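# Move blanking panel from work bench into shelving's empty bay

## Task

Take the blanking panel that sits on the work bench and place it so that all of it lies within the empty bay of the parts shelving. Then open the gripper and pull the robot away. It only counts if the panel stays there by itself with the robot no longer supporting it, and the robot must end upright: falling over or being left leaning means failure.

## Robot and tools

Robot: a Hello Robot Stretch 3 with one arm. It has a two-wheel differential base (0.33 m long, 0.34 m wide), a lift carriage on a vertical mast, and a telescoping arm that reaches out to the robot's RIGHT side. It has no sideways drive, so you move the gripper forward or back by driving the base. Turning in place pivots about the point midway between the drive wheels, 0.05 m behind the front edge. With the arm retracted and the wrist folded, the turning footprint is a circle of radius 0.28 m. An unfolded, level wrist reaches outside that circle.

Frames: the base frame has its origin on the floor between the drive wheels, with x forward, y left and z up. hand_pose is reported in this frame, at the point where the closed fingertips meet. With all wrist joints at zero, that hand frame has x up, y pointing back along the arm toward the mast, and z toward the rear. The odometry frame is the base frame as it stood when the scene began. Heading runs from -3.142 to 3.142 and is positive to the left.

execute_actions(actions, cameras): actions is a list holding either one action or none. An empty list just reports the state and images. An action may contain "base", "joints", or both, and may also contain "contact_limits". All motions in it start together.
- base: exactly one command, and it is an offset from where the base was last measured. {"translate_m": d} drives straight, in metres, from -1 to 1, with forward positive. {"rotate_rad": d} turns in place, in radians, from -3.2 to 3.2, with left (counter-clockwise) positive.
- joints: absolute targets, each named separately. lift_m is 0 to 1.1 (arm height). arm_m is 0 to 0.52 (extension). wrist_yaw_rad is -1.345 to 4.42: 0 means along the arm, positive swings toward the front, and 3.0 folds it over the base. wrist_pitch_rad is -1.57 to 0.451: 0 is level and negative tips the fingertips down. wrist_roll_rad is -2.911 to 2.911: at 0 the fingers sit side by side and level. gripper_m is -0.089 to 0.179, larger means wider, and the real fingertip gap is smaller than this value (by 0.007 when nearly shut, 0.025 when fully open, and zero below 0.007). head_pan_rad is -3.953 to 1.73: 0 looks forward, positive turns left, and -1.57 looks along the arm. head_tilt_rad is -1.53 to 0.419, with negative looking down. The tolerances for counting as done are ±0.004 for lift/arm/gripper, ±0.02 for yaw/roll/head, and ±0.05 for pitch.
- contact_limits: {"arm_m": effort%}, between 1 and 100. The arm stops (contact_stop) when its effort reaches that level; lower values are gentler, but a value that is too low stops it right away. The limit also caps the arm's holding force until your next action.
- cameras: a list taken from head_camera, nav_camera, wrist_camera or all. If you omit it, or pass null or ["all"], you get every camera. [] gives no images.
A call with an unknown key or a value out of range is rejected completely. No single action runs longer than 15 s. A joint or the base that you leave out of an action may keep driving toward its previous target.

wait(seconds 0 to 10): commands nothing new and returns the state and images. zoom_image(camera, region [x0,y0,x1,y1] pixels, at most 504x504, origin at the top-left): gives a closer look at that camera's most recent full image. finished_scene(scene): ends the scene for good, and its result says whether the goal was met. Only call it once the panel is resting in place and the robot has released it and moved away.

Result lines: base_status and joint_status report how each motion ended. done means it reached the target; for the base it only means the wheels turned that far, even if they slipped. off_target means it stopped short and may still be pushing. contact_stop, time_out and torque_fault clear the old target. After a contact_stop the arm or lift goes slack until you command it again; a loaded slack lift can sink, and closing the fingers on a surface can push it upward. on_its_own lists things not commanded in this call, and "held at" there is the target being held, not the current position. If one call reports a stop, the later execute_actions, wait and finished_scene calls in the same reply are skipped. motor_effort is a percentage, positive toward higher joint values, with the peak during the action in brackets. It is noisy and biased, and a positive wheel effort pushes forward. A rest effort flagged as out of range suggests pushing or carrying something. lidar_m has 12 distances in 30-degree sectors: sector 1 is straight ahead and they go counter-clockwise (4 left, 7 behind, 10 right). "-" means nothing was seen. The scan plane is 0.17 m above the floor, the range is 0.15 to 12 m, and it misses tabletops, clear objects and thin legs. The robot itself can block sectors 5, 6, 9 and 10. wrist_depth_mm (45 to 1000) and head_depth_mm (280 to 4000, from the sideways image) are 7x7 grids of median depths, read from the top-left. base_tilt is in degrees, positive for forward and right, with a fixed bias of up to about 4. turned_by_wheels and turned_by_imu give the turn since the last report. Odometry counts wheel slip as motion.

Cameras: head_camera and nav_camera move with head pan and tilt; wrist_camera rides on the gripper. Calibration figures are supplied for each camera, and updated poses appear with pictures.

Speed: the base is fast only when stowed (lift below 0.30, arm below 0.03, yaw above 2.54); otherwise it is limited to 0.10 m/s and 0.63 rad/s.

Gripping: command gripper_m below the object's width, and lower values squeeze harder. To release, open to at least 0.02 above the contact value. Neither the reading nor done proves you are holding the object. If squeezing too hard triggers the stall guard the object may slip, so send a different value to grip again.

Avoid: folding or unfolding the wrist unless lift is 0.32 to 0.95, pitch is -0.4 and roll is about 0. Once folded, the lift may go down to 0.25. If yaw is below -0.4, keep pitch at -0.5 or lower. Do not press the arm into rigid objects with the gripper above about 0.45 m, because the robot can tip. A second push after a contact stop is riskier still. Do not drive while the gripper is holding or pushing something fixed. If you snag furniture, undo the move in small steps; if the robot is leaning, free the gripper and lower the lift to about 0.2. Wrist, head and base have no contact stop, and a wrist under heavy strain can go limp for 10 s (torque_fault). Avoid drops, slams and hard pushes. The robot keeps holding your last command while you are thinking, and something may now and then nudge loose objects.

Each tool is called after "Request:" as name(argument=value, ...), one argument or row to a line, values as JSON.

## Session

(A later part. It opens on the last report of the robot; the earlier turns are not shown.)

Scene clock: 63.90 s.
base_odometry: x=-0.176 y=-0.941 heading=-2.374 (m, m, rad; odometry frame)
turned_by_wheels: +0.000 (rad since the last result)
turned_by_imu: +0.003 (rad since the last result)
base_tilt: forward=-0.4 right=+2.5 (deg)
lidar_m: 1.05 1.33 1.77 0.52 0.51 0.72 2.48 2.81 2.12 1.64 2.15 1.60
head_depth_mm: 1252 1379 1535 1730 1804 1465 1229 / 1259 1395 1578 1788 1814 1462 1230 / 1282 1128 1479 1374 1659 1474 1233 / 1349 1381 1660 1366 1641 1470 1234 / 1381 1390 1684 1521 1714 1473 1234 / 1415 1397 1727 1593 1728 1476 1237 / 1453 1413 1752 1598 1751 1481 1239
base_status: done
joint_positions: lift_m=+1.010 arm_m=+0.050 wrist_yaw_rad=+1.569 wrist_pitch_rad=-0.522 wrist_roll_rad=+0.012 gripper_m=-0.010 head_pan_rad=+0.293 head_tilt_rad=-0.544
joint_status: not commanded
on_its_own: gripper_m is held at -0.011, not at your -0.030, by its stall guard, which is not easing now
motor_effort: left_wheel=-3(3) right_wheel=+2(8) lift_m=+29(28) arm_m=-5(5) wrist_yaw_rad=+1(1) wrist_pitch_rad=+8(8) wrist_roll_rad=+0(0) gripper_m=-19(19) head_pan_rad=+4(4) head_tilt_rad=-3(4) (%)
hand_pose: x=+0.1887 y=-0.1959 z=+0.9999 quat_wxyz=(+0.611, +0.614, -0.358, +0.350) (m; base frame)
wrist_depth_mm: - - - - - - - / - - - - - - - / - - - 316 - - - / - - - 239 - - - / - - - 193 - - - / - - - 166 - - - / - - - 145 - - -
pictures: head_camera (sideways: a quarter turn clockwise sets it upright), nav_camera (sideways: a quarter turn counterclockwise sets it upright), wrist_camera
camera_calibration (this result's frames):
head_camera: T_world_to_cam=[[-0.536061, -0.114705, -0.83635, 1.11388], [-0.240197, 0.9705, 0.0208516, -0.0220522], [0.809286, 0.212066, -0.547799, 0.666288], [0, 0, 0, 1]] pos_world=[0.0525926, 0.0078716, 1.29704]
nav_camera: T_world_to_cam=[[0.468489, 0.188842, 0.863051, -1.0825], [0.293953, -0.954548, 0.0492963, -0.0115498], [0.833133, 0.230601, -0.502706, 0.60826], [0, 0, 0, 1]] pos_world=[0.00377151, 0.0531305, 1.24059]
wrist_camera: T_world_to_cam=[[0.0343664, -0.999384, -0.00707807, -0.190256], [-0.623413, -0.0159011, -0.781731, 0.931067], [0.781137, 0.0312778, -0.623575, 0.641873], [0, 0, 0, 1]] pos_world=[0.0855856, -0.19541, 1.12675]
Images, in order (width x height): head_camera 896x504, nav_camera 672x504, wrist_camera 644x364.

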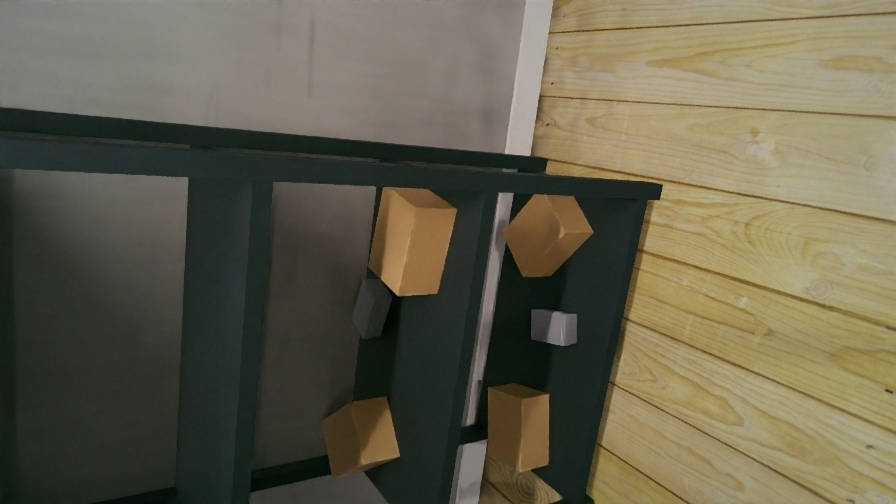

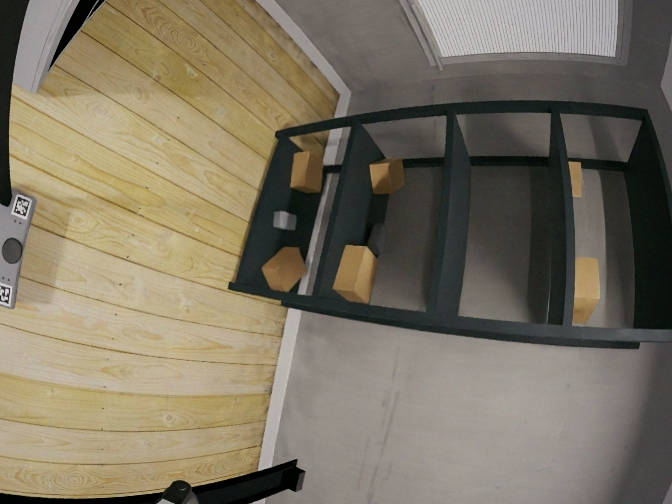

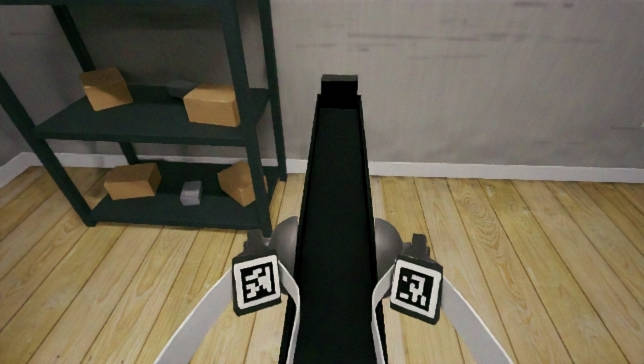

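Request:
execute_actions(
  actions=[
    {"base":{"translate_m":0.5},"joints":{"head_pan_rad":-1.2}},
  ],
  cameras=[],
)

Request:
execute_actions(
  actions=[
    {"base":{"rotate_rad":1.27}},
  ],
  cameras=[],
)

Request:
execute_actions(
  actions=[
    {"base":{"translate_m":0.4},"joints":{"arm_m":0.1,"lift_m":1.09}},
  ],
  cameras=[],
)

Request:
execute_actions(
  actions=[
    {"base":{"rotate_rad":0.26},"joints":{"arm_m":0.2}},
  ],
)

Scene clock: 72.37 s.
base_odometry: x=-0.536 y=-1.288 heading=-2.374 (m, m, rad; odometry frame)
turned_by_wheels: +0.000 (rad since the last result)
turned_by_imu: +0.001 (rad since the last result)
base_tilt: forward=-0.3 right=+2.8 (deg)
lidar_m: 0.55 0.71 1.04 1.70 0.89 0.81 2.98 2.86 1.71 1.70 1.45 1.09
head_depth_mm: 1703 1854 2067 2226 1860 - 298 / 1753 1915 2155 2298 1859 - 294 / 1822 2007 2209 2349 1929 - 308 / 1875 2086 2334 2474 - - 323 / 1934 2141 2380 2364 1847 1518 1171 / 1759 1874 2010 2097 1822 344 1209 / 1486 1563 1655 1761 1756 363 1213
base_status: done
joint_positions: lift_m=+1.010 arm_m=+0.050 wrist_yaw_rad=+1.569 wrist_pitch_rad=-0.522 wrist_roll_rad=+0.012 gripper_m=-0.010 head_pan_rad=-1.193 head_tilt_rad=-0.544
joint_status: all done
on_its_own: gripper_m is held at -0.011, not at your -0.030, by its stall guard, which is not easing now
motor_effort: left_wheel=-3(3) right_wheel=+2(8) lift_m=+29(29) arm_m=-5(5) wrist_yaw_rad=+1(2) wrist_pitch_rad=+8(8) wrist_roll_rad=+0(0) gripper_m=-19(19) head_pan_rad=-4(49) head_tilt_rad=-3(3) (%)
hand_pose: x=+0.1887 y=-0.1959 z=+0.9999 quat_wxyz=(+0.611, +0.614, -0.358, +0.350) (m; base frame)
wrist_depth_mm: 557 467 881 871 877 851 808 / - 518 967 920 934 927 918 / - - - 319 - - - / 917 797 - 239 - - - / 796 755 - 195 - - - / - - - 166 - - - / - - - 145 - - -
pictures: none
No camera images: the call's "cameras" was empty. Leave "cameras" out to get every camera's image.

Scene clock: 75.33 s.
base_odometry: x=-0.536 y=-1.288 heading=-1.105 (m, m, rad; odometry frame)
turned_by_wheels: +1.270 (rad since the last result)
turned_by_imu: +1.292 (rad since the last result)
base_tilt: forward=-0.5 right=+2.5 (deg)
lidar_m: 1.12 1.31 0.81 0.95 3.63 2.40 1.69 2.07 1.22 1.05 0.55 1.02
head_depth_mm: 863 952 1066 1194 1367 - 298 / 865 957 1076 1217 1374 - 295 / 870 962 1071 1230 1351 - 308 / 867 951 1063 1185 - - 323 / 812 864 793 629 813 809 1113 / 434 498 702 633 925 342 1159 / 881 973 794 1151 958 362 1163
base_status: done
joint_positions: lift_m=+1.010 arm_m=+0.050 wrist_yaw_rad=+1.569 wrist_pitch_rad=-0.522 wrist_roll_rad=+0.012 gripper_m=-0.010 head_pan_rad=-1.193 head_tilt_rad=-0.544
joint_status: not commanded
on_its_own: gripper_m is held at -0.011, not at your -0.030, by its stall guard, which is not easing now
motor_effort: left_wheel=-2(5) right_wheel=+3(8) lift_m=+29(29) arm_m=-5(5) wrist_yaw_rad=+1(0) wrist_pitch_rad=+8(8) wrist_roll_rad=+0(0) gripper_m=-19(19) head_pan_rad=-4(4) head_tilt_rad=-4(4) (%)
hand_pose: x=+0.1887 y=-0.1959 z=+0.9998 quat_wxyz=(+0.611, +0.614, -0.358, +0.350) (m; base frame)
wrist_depth_mm: - - - - 683 533 520 / - - - - - 432 348 / - - - 316 - - 319 / - - - 240 961 920 795 / - - - 193 792 738 748 / - - - 165 - 611 523 / - - - 145 - 557 348
pictures: none
No camera images: the call's "cameras" was empty. Leave "cameras" out to get every camera's image.

Scene clock: 80.57 s.
base_odometry: x=-0.356 y=-1.645 heading=-1.105 (m, m, rad; odometry frame)
turned_by_wheels: +0.000 (rad since the last result)
turned_by_imu: +0.001 (rad since the last result)
base_tilt: forward=-0.4 right=+2.4 (deg)
lidar_m: 1.31 1.31 0.87 0.76 3.72 2.85 2.10 1.92 0.50 0.51 0.68 0.71
head_depth_mm: 773 842 822 - 1099 791 804 / 773 856 869 - 309 797 1087 / 775 846 - - 319 814 1086 / 778 850 - 598 319 858 1109 / 783 867 784 575 319 861 1111 / 785 872 790 575 352 863 1116 / 788 872 795 551 927 864 1118
base_status: done
joint_positions: lift_m=+1.090 arm_m=+0.100 wrist_yaw_rad=+1.569 wrist_pitch_rad=-0.523 wrist_roll_rad=+0.012 gripper_m=-0.010 head_pan_rad=-1.193 head_tilt_rad=-0.544
joint_status: all done
on_its_own: gripper_m is held at -0.011, not at your -0.030, by its stall guard, which is not easing now
motor_effort: left_wheel=-3(4) right_wheel=+3(7) lift_m=+28(30) arm_m=+6(3) wrist_yaw_rad=+1(0) wrist_pitch_rad=+8(8) wrist_roll_rad=+0(0) gripper_m=-20(19) head_pan_rad=-4(4) head_tilt_rad=-4(3) (%)
hand_pose: x=+0.1886 y=-0.2452 z=+1.0796 quat_wxyz=(+0.611, +0.614, -0.358, +0.349) (m; base frame)
wrist_depth_mm: - - - - - 826 602 / - - - - 562 555 554 / - - - 317 438 411 412 / - - - 242 - 330 330 / - - - 192 853 289 279 / - - - 165 - 265 236 / - - - 145 645 630 212
pictures: none
No camera images: the call's "cameras" was empty. Leave "cameras" out to get every camera's image.

Scene clock: 82.53 s.
base_odometry: x=-0.356 y=-1.645 heading=-0.845 (m, m, rad; odometry frame)
turned_by_wheels: +0.260 (rad since the last result)
turned_by_imu: +0.264 (rad since the last result)
base_tilt: forward=-0.3 right=+2.5 (deg)
lidar_m: 1.31 1.07 0.78 0.76 3.46 2.13 2.10 1.35 0.50 0.58 0.70 0.74
head_depth_mm: 752 825 - 519 858 781 757 / 772 838 - 521 1021 814 1070 / 794 852 833 411 1026 858 1096 / 818 909 834 411 1063 858 1137 / 841 936 788 433 998 862 1158 / 868 972 789 632 997 910 1170 / 858 961 793 635 1457 943 1175
base_status: done
joint_positions: lift_m=+1.090 arm_m=+0.200 wrist_yaw_rad=+1.569 wrist_pitch_rad=-0.523 wrist_roll_rad=+0.012 gripper_m=-0.010 head_pan_rad=-1.193 head_tilt_rad=-0.544
joint_status: all done
on_its_own: gripper_m is held at -0.011, not at your -0.030, by its stall guard, which is not easing now
motor_effort: left_wheel=-3(4) right_wheel=+2(7) lift_m=+29(29) arm_m=+6(6) wrist_yaw_rad=+1(1) wrist_pitch_rad=+8(8) wrist_roll_rad=+0(0) gripper_m=-19(19) head_pan_rad=-4(4) head_tilt_rad=-3(3) (%)
hand_pose: x=+0.1886 y=-0.3452 z=+1.0796 quat_wxyz=(+0.611, +0.614, -0.358, +0.349) (m; base frame)
wrist_depth_mm: - - - - - - 694 / - - - - - - 663 / - - - 318 464 416 412 / - - - 239 598 334 333 / - - - 193 296 277 278 / - - - 166 - 237 237 / - - - 145 653 214 208
pictures: head_camera (sideways: a quarter turn clockwise sets it upright), nav_camera (sideways: a quarter turn counterclockwise sets it upright), wrist_camera
camera_calibration (this result's frames):
head_camera: T_world_to_cam=[[-0.159723, 0.524411, -0.83635, 1.11158], [0.946652, 0.321582, 0.0208515, -0.029292], [0.27989, -0.788402, -0.547799, 0.669518], [0, 0, 0, 1]] pos_world=[0.0178835, -0.0456582, 1.29704]
nav_camera: T_world_to_cam=[[0.227867, -0.4508, 0.863051, -1.08103], [-0.926201, -0.373792, 0.0492963, -0.00410679], [0.300379, -0.810592, -0.502706, 0.61151], [0, 0, 0, 1]] pos_world=[0.058842, 0.00682295, 1.24059]
wrist_camera: T_world_to_cam=[[0.0343725, -0.999384, -0.00710944, -0.338834], [-0.624191, -0.0159116, -0.78111, 0.990438], [0.780515, 0.0312864, -0.624353, 0.697366], [0, 0, 0, 1]] pos_world=[0.0855639, -0.344683, 1.20664]
Images, in order (width x height): head_camera 896x504, nav_camera 672x504, wrist_camera 644x364.

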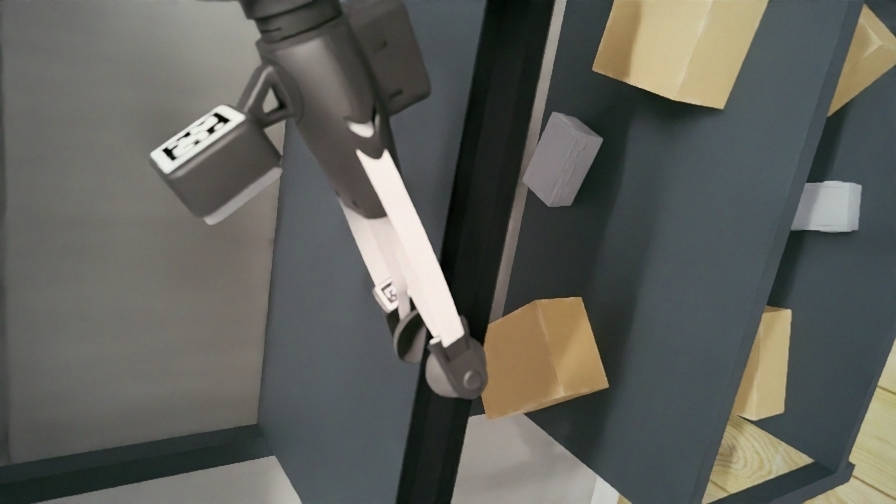

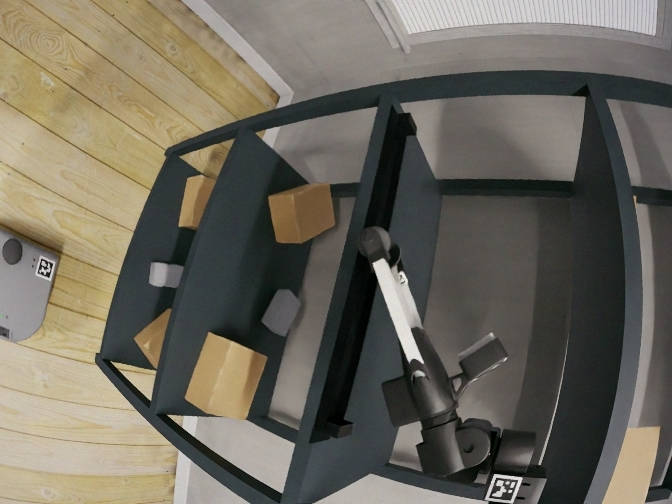

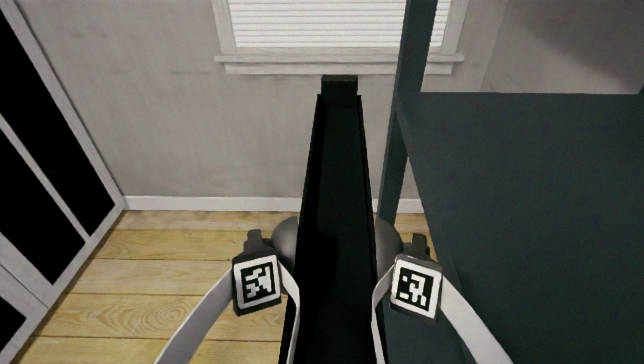

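Request:
execute_actions(
  actions=[
    {"joints":{"arm_m":0.48}},
  ],
  cameras=[],
)

Request:
execute_actions(
  actions=[
    {"joints":{"lift_m":1.028}},
  ],
  cameras=[],
)

Request:
execute_actions(
  actions=[
    {"joints":{"gripper_m":0.09}},
  ],
  cameras=[],
)

Request:
execute_actions(
  actions=[
    {"joints":{"lift_m":1.07}},
  ],
  cameras=[],
)

Request:
execute_actions(
  actions=[
    {"joints":{"arm_m":0.08}},
  ],
)

Scene clock: 88.30 s.
base_odometry: x=-0.356 y=-1.645 heading=-0.845 (m, m, rad; odometry frame)
turned_by_wheels: +0.000 (rad since the last result)
turned_by_imu: +0.000 (rad since the last result)
base_tilt: forward=-0.3 right=+2.5 (deg)
lidar_m: 1.31 1.07 0.78 0.76 3.44 2.12 2.10 1.35 0.50 0.58 0.70 0.74
head_depth_mm: 750 - 687 541 857 780 755 / 766 847 692 543 1017 816 1066 / 793 873 692 544 1025 861 1097 / 817 906 716 571 1062 857 1139 / 842 939 699 599 1000 863 1161 / 867 968 739 603 996 910 1167 / 860 958 797 634 1460 939 1164
base_status: not commanded
joint_positions: lift_m=+1.090 arm_m=+0.480 wrist_yaw_rad=+1.569 wrist_pitch_rad=-0.523 wrist_roll_rad=+0.012 gripper_m=-0.010 head_pan_rad=-1.193 head_tilt_rad=-0.544
joint_status: all done
on_its_own: gripper_m is held at -0.011, not at your -0.030, by its stall guard, which is not easing now
motor_effort: left_wheel=-3(2) right_wheel=+3(3) lift_m=+29(29) arm_m=+6(3) wrist_yaw_rad=+1(1) wrist_pitch_rad=+8(8) wrist_roll_rad=+0(0) gripper_m=-19(19) head_pan_rad=-4(3) head_tilt_rad=-4(3) (%)
hand_pose: x=+0.1886 y=-0.6252 z=+1.0796 quat_wxyz=(+0.611, +0.614, -0.358, +0.349) (m; base frame)
wrist_depth_mm: - - - - - 461 371 / - - - - - 489 372 / - - 418 318 416 413 371 / - - 336 242 328 331 335 / - 299 279 191 287 275 276 / - 240 248 165 - 238 237 / - 210 208 145 207 209 207
pictures: none
No camera images: the call's "cameras" was empty. Leave "cameras" out to get every camera's image.

Scene clock: 89.70 s.
base_odometry: x=-0.356 y=-1.645 heading=-0.845 (m, m, rad; odometry frame)
turned_by_wheels: +0.000 (rad since the last result)
turned_by_imu: +0.000 (rad since the last result)
base_tilt: forward=-0.3 right=+2.6 (deg)
lidar_m: 1.31 1.07 0.78 0.76 3.47 2.12 2.10 1.35 0.51 0.58 0.70 0.74
head_depth_mm: 748 818 706 540 853 782 754 / 771 837 730 543 1016 814 1069 / 793 875 830 544 1026 856 1100 / 815 906 832 571 1058 858 1130 / 847 937 785 599 997 862 1164 / 868 969 788 602 998 912 1165 / 858 960 791 633 1459 939 1172
base_status: not commanded
joint_positions: lift_m=+1.028 arm_m=+0.480 wrist_yaw_rad=+1.569 wrist_pitch_rad=-0.523 wrist_roll_rad=+0.012 gripper_m=-0.010 head_pan_rad=-1.193 head_tilt_rad=-0.544
joint_status: all done
on_its_own: gripper_m is held at -0.011, not at your -0.030, by its stall guard, which is not easing now
motor_effort: left_wheel=-3(3) right_wheel=+3(3) lift_m=+23(28) arm_m=+6(6) wrist_yaw_rad=+2(1) wrist_pitch_rad=+8(8) wrist_roll_rad=+0(0) gripper_m=-19(19) head_pan_rad=-4(4) head_tilt_rad=-3(3) (%)
hand_pose: x=+0.1886 y=-0.6252 z=+1.0180 quat_wxyz=(+0.611, +0.614, -0.358, +0.349) (m; base frame)
wrist_depth_mm: - - - - - 460 369 / - - 397 396 393 392 350 / - - 301 289 296 295 293 / - 239 240 232 235 236 234 / - 199 201 193 204 197 196 / 174 171 175 165 - 169 167 / 150 150 149 145 147 148 147
pictures: none
No camera images: the call's "cameras" was empty. Leave "cameras" out to get every camera's image.

Scene clock: 91.20 s.
base_odometry: x=-0.356 y=-1.645 heading=-0.845 (m, m, rad; odometry frame)
turned_by_wheels: +0.000 (rad since the last result)
turned_by_imu: +0.000 (rad since the last result)
base_tilt: forward=-0.5 right=+2.6 (deg)
lidar_m: 1.31 1.07 0.78 0.76 3.46 2.12 2.10 1.35 0.50 0.58 0.70 0.75
head_depth_mm: 752 817 707 541 856 784 754 / 770 834 730 542 1019 814 1067 / 794 876 779 544 1021 857 1093 / 817 904 834 570 1061 860 1137 / 844 935 783 598 998 863 1167 / 868 972 786 602 998 912 1167 / 860 956 794 634 1447 941 1168
base_status: not commanded
joint_positions: lift_m=+1.028 arm_m=+0.480 wrist_yaw_rad=+1.569 wrist_pitch_rad=-0.520 wrist_roll_rad=+0.012 gripper_m=+0.090 head_pan_rad=-1.193 head_tilt_rad=-0.544
joint_status: all done
motor_effort: left_wheel=-2(3) right_wheel=+3(3) lift_m=+23(22) arm_m=+6(6) wrist_yaw_rad=+1(1) wrist_pitch_rad=+7(8) wrist_roll_rad=+0(0) gripper_m=+1(81) head_pan_rad=-4(4) head_tilt_rad=-4(3) (%)
hand_pose: x=+0.1890 y=-0.6252 z=+1.0185 quat_wxyz=(+0.610, +0.613, -0.358, +0.350) (m; base frame)
wrist_depth_mm: - - - - - 462 367 / - - 407 403 399 402 371 / - - 305 295 298 299 295 / - 243 242 236 239 238 237 / - 200 207 196 198 197 197 / 176 172 166 168 165 169 168 / 151 150 150 147 148 148 148
pictures: none
No camera images: the call's "cameras" was empty. Leave "cameras" out to get every camera's image.

Scene clock: 92.40 s.
base_odometry: x=-0.356 y=-1.645 heading=-0.845 (m, m, rad; odometry frame)
turned_by_wheels: +0.000 (rad since the last result)
turned_by_imu: +0.000 (rad since the last result)
base_tilt: forward=-0.5 right=+2.4 (deg)
lidar_m: 1.31 1.08 0.78 0.76 3.46 2.13 2.10 1.35 0.50 0.58 0.70 0.74
head_depth_mm: 751 809 749 541 857 782 752 / 771 855 775 543 1019 810 1069 / 793 876 734 545 1023 858 1099 / 817 905 785 570 1062 861 1137 / 842 934 787 599 999 857 1164 / 867 973 789 603 997 912 1170 / 859 961 792 636 1455 940 1171
base_status: not commanded
joint_positions: lift_m=+1.070 arm_m=+0.480 wrist_yaw_rad=+1.569 wrist_pitch_rad=-0.520 wrist_roll_rad=+0.012 gripper_m=+0.090 head_pan_rad=-1.193 head_tilt_rad=-0.544
joint_status: all done
motor_effort: left_wheel=-2(2) right_wheel=+3(3) lift_m=+28(23) arm_m=+6(6) wrist_yaw_rad=+1(1) wrist_pitch_rad=+7(7) wrist_roll_rad=+0(0) gripper_m=+1(1) head_pan_rad=-4(4) head_tilt_rad=-3(4) (%)
hand_pose: x=+0.1891 y=-0.6252 z=+1.0604 quat_wxyz=(+0.610, +0.613, -0.359, +0.350) (m; base frame)
wrist_depth_mm: - - - - - 459 372 / - - - - 921 481 372 / - - 387 369 384 379 353 / - - 312 301 304 300 299 / - 255 262 247 253 252 251 / - 220 210 216 217 215 215 / 197 191 191 187 190 188 188
pictures: none
No camera images: the call's "cameras" was empty. Leave "cameras" out to get every camera's image.

Scene clock: 96.53 s.
base_odometry: x=-0.356 y=-1.645 heading=-0.845 (m, m, rad; odometry frame)
turned_by_wheels: +0.000 (rad since the last result)
turned_by_imu: +0.000 (rad since the last result)
base_tilt: forward=-0.3 right=+2.4 (deg)
lidar_m: 1.32 1.08 0.78 0.76 3.47 2.12 2.10 1.35 0.50 0.58 0.70 0.74
head_depth_mm: 751 823 773 - - 783 752 / 769 850 774 - - 812 1068 / 794 879 886 - 994 857 1098 / 817 907 949 - - 858 1134 / 843 941 813 573 994 862 1161 / 868 970 786 602 999 883 1175 / 859 961 793 636 1462 1368 1168
base_status: not commanded
joint_positions: lift_m=+1.070 arm_m=+0.080 wrist_yaw_rad=+1.569 wrist_pitch_rad=-0.520 wrist_roll_rad=+0.012 gripper_m=+0.090 head_pan_rad=-1.193 head_tilt_rad=-0.544
joint_status: all done
motor_effort: left_wheel=-2(3) right_wheel=+4(3) lift_m=+28(28) arm_m=-5(7) wrist_yaw_rad=+1(1) wrist_pitch_rad=+7(7) wrist_roll_rad=+0(0) gripper_m=+1(1) head_pan_rad=-4(4) head_tilt_rad=-3(4) (%)
hand_pose: x=+0.1891 y=-0.2258 z=+1.0604 quat_wxyz=(+0.610, +0.613, -0.359, +0.350) (m; base frame)
wrist_depth_mm: - - - - - - 857 / - - - - - 495 733 / - - - - - 423 380 / - - - - - - 301 / - - - - - - 268 / - - - - - 728 572 / - - - - - 617 559
pictures: head_camera (sideways: a quarter turn clockwise sets it upright), nav_camera (sideways: a quarter turn counterclockwise sets it upright), wrist_camera
camera_calibration (this result's frames):
head_camera: T_world_to_cam=[[-0.159666, 0.524428, -0.83635, 1.11158], [0.946687, 0.32148, 0.0208515, -0.0292922], [0.279805, -0.788432, -0.547799, 0.669518], [0, 0, 0, 1]] pos_world=[0.0178786, -0.0456594, 1.29704]
nav_camera: T_world_to_cam=[[0.227818, -0.450824, 0.863051, -1.08103], [-0.926242, -0.373692, 0.0492963, -0.00410654], [0.300291, -0.810624, -0.502706, 0.611511], [0, 0, 0, 1]] pos_world=[0.0588427, 0.00681724, 1.24059]
wrist_camera: T_world_to_cam=[[0.0348794, -0.999367, -0.00698539, -0.219911], [-0.621515, -0.0162172, -0.783234, 0.979298], [0.782625, 0.0316603, -0.621688, 0.678079], [0, 0, 0, 1]] pos_world=[0.085638, -0.225358, 1.18704]
Images, in order (width x height): head_camera 896x504, nav_camera 672x504, wrist_camera 644x364.

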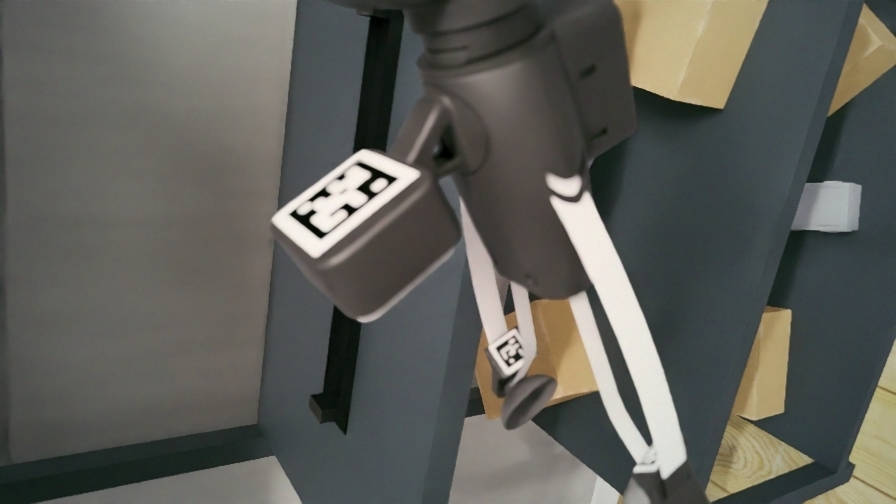

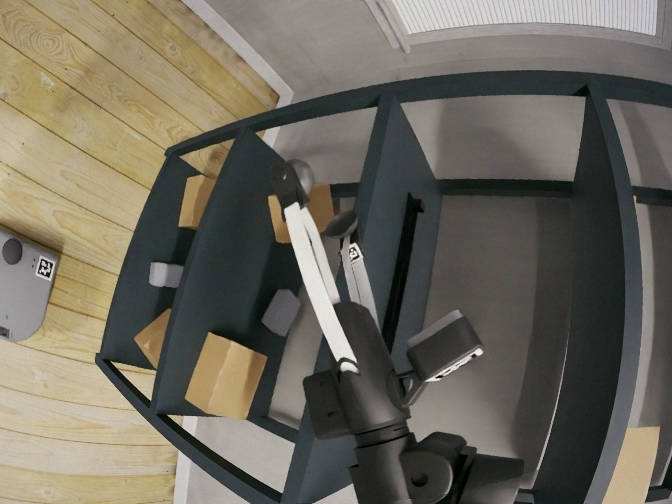

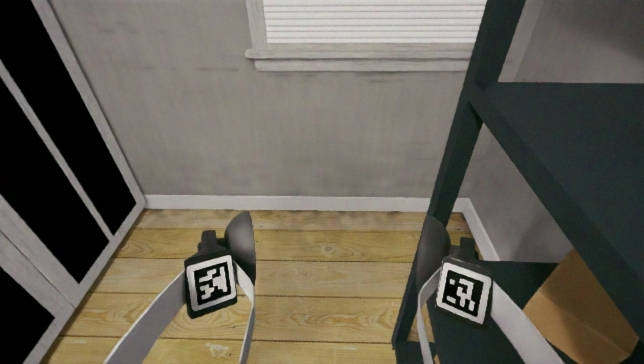

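Request:
finished_scene(
  scene=2,
)

The scene is finished: the task was done.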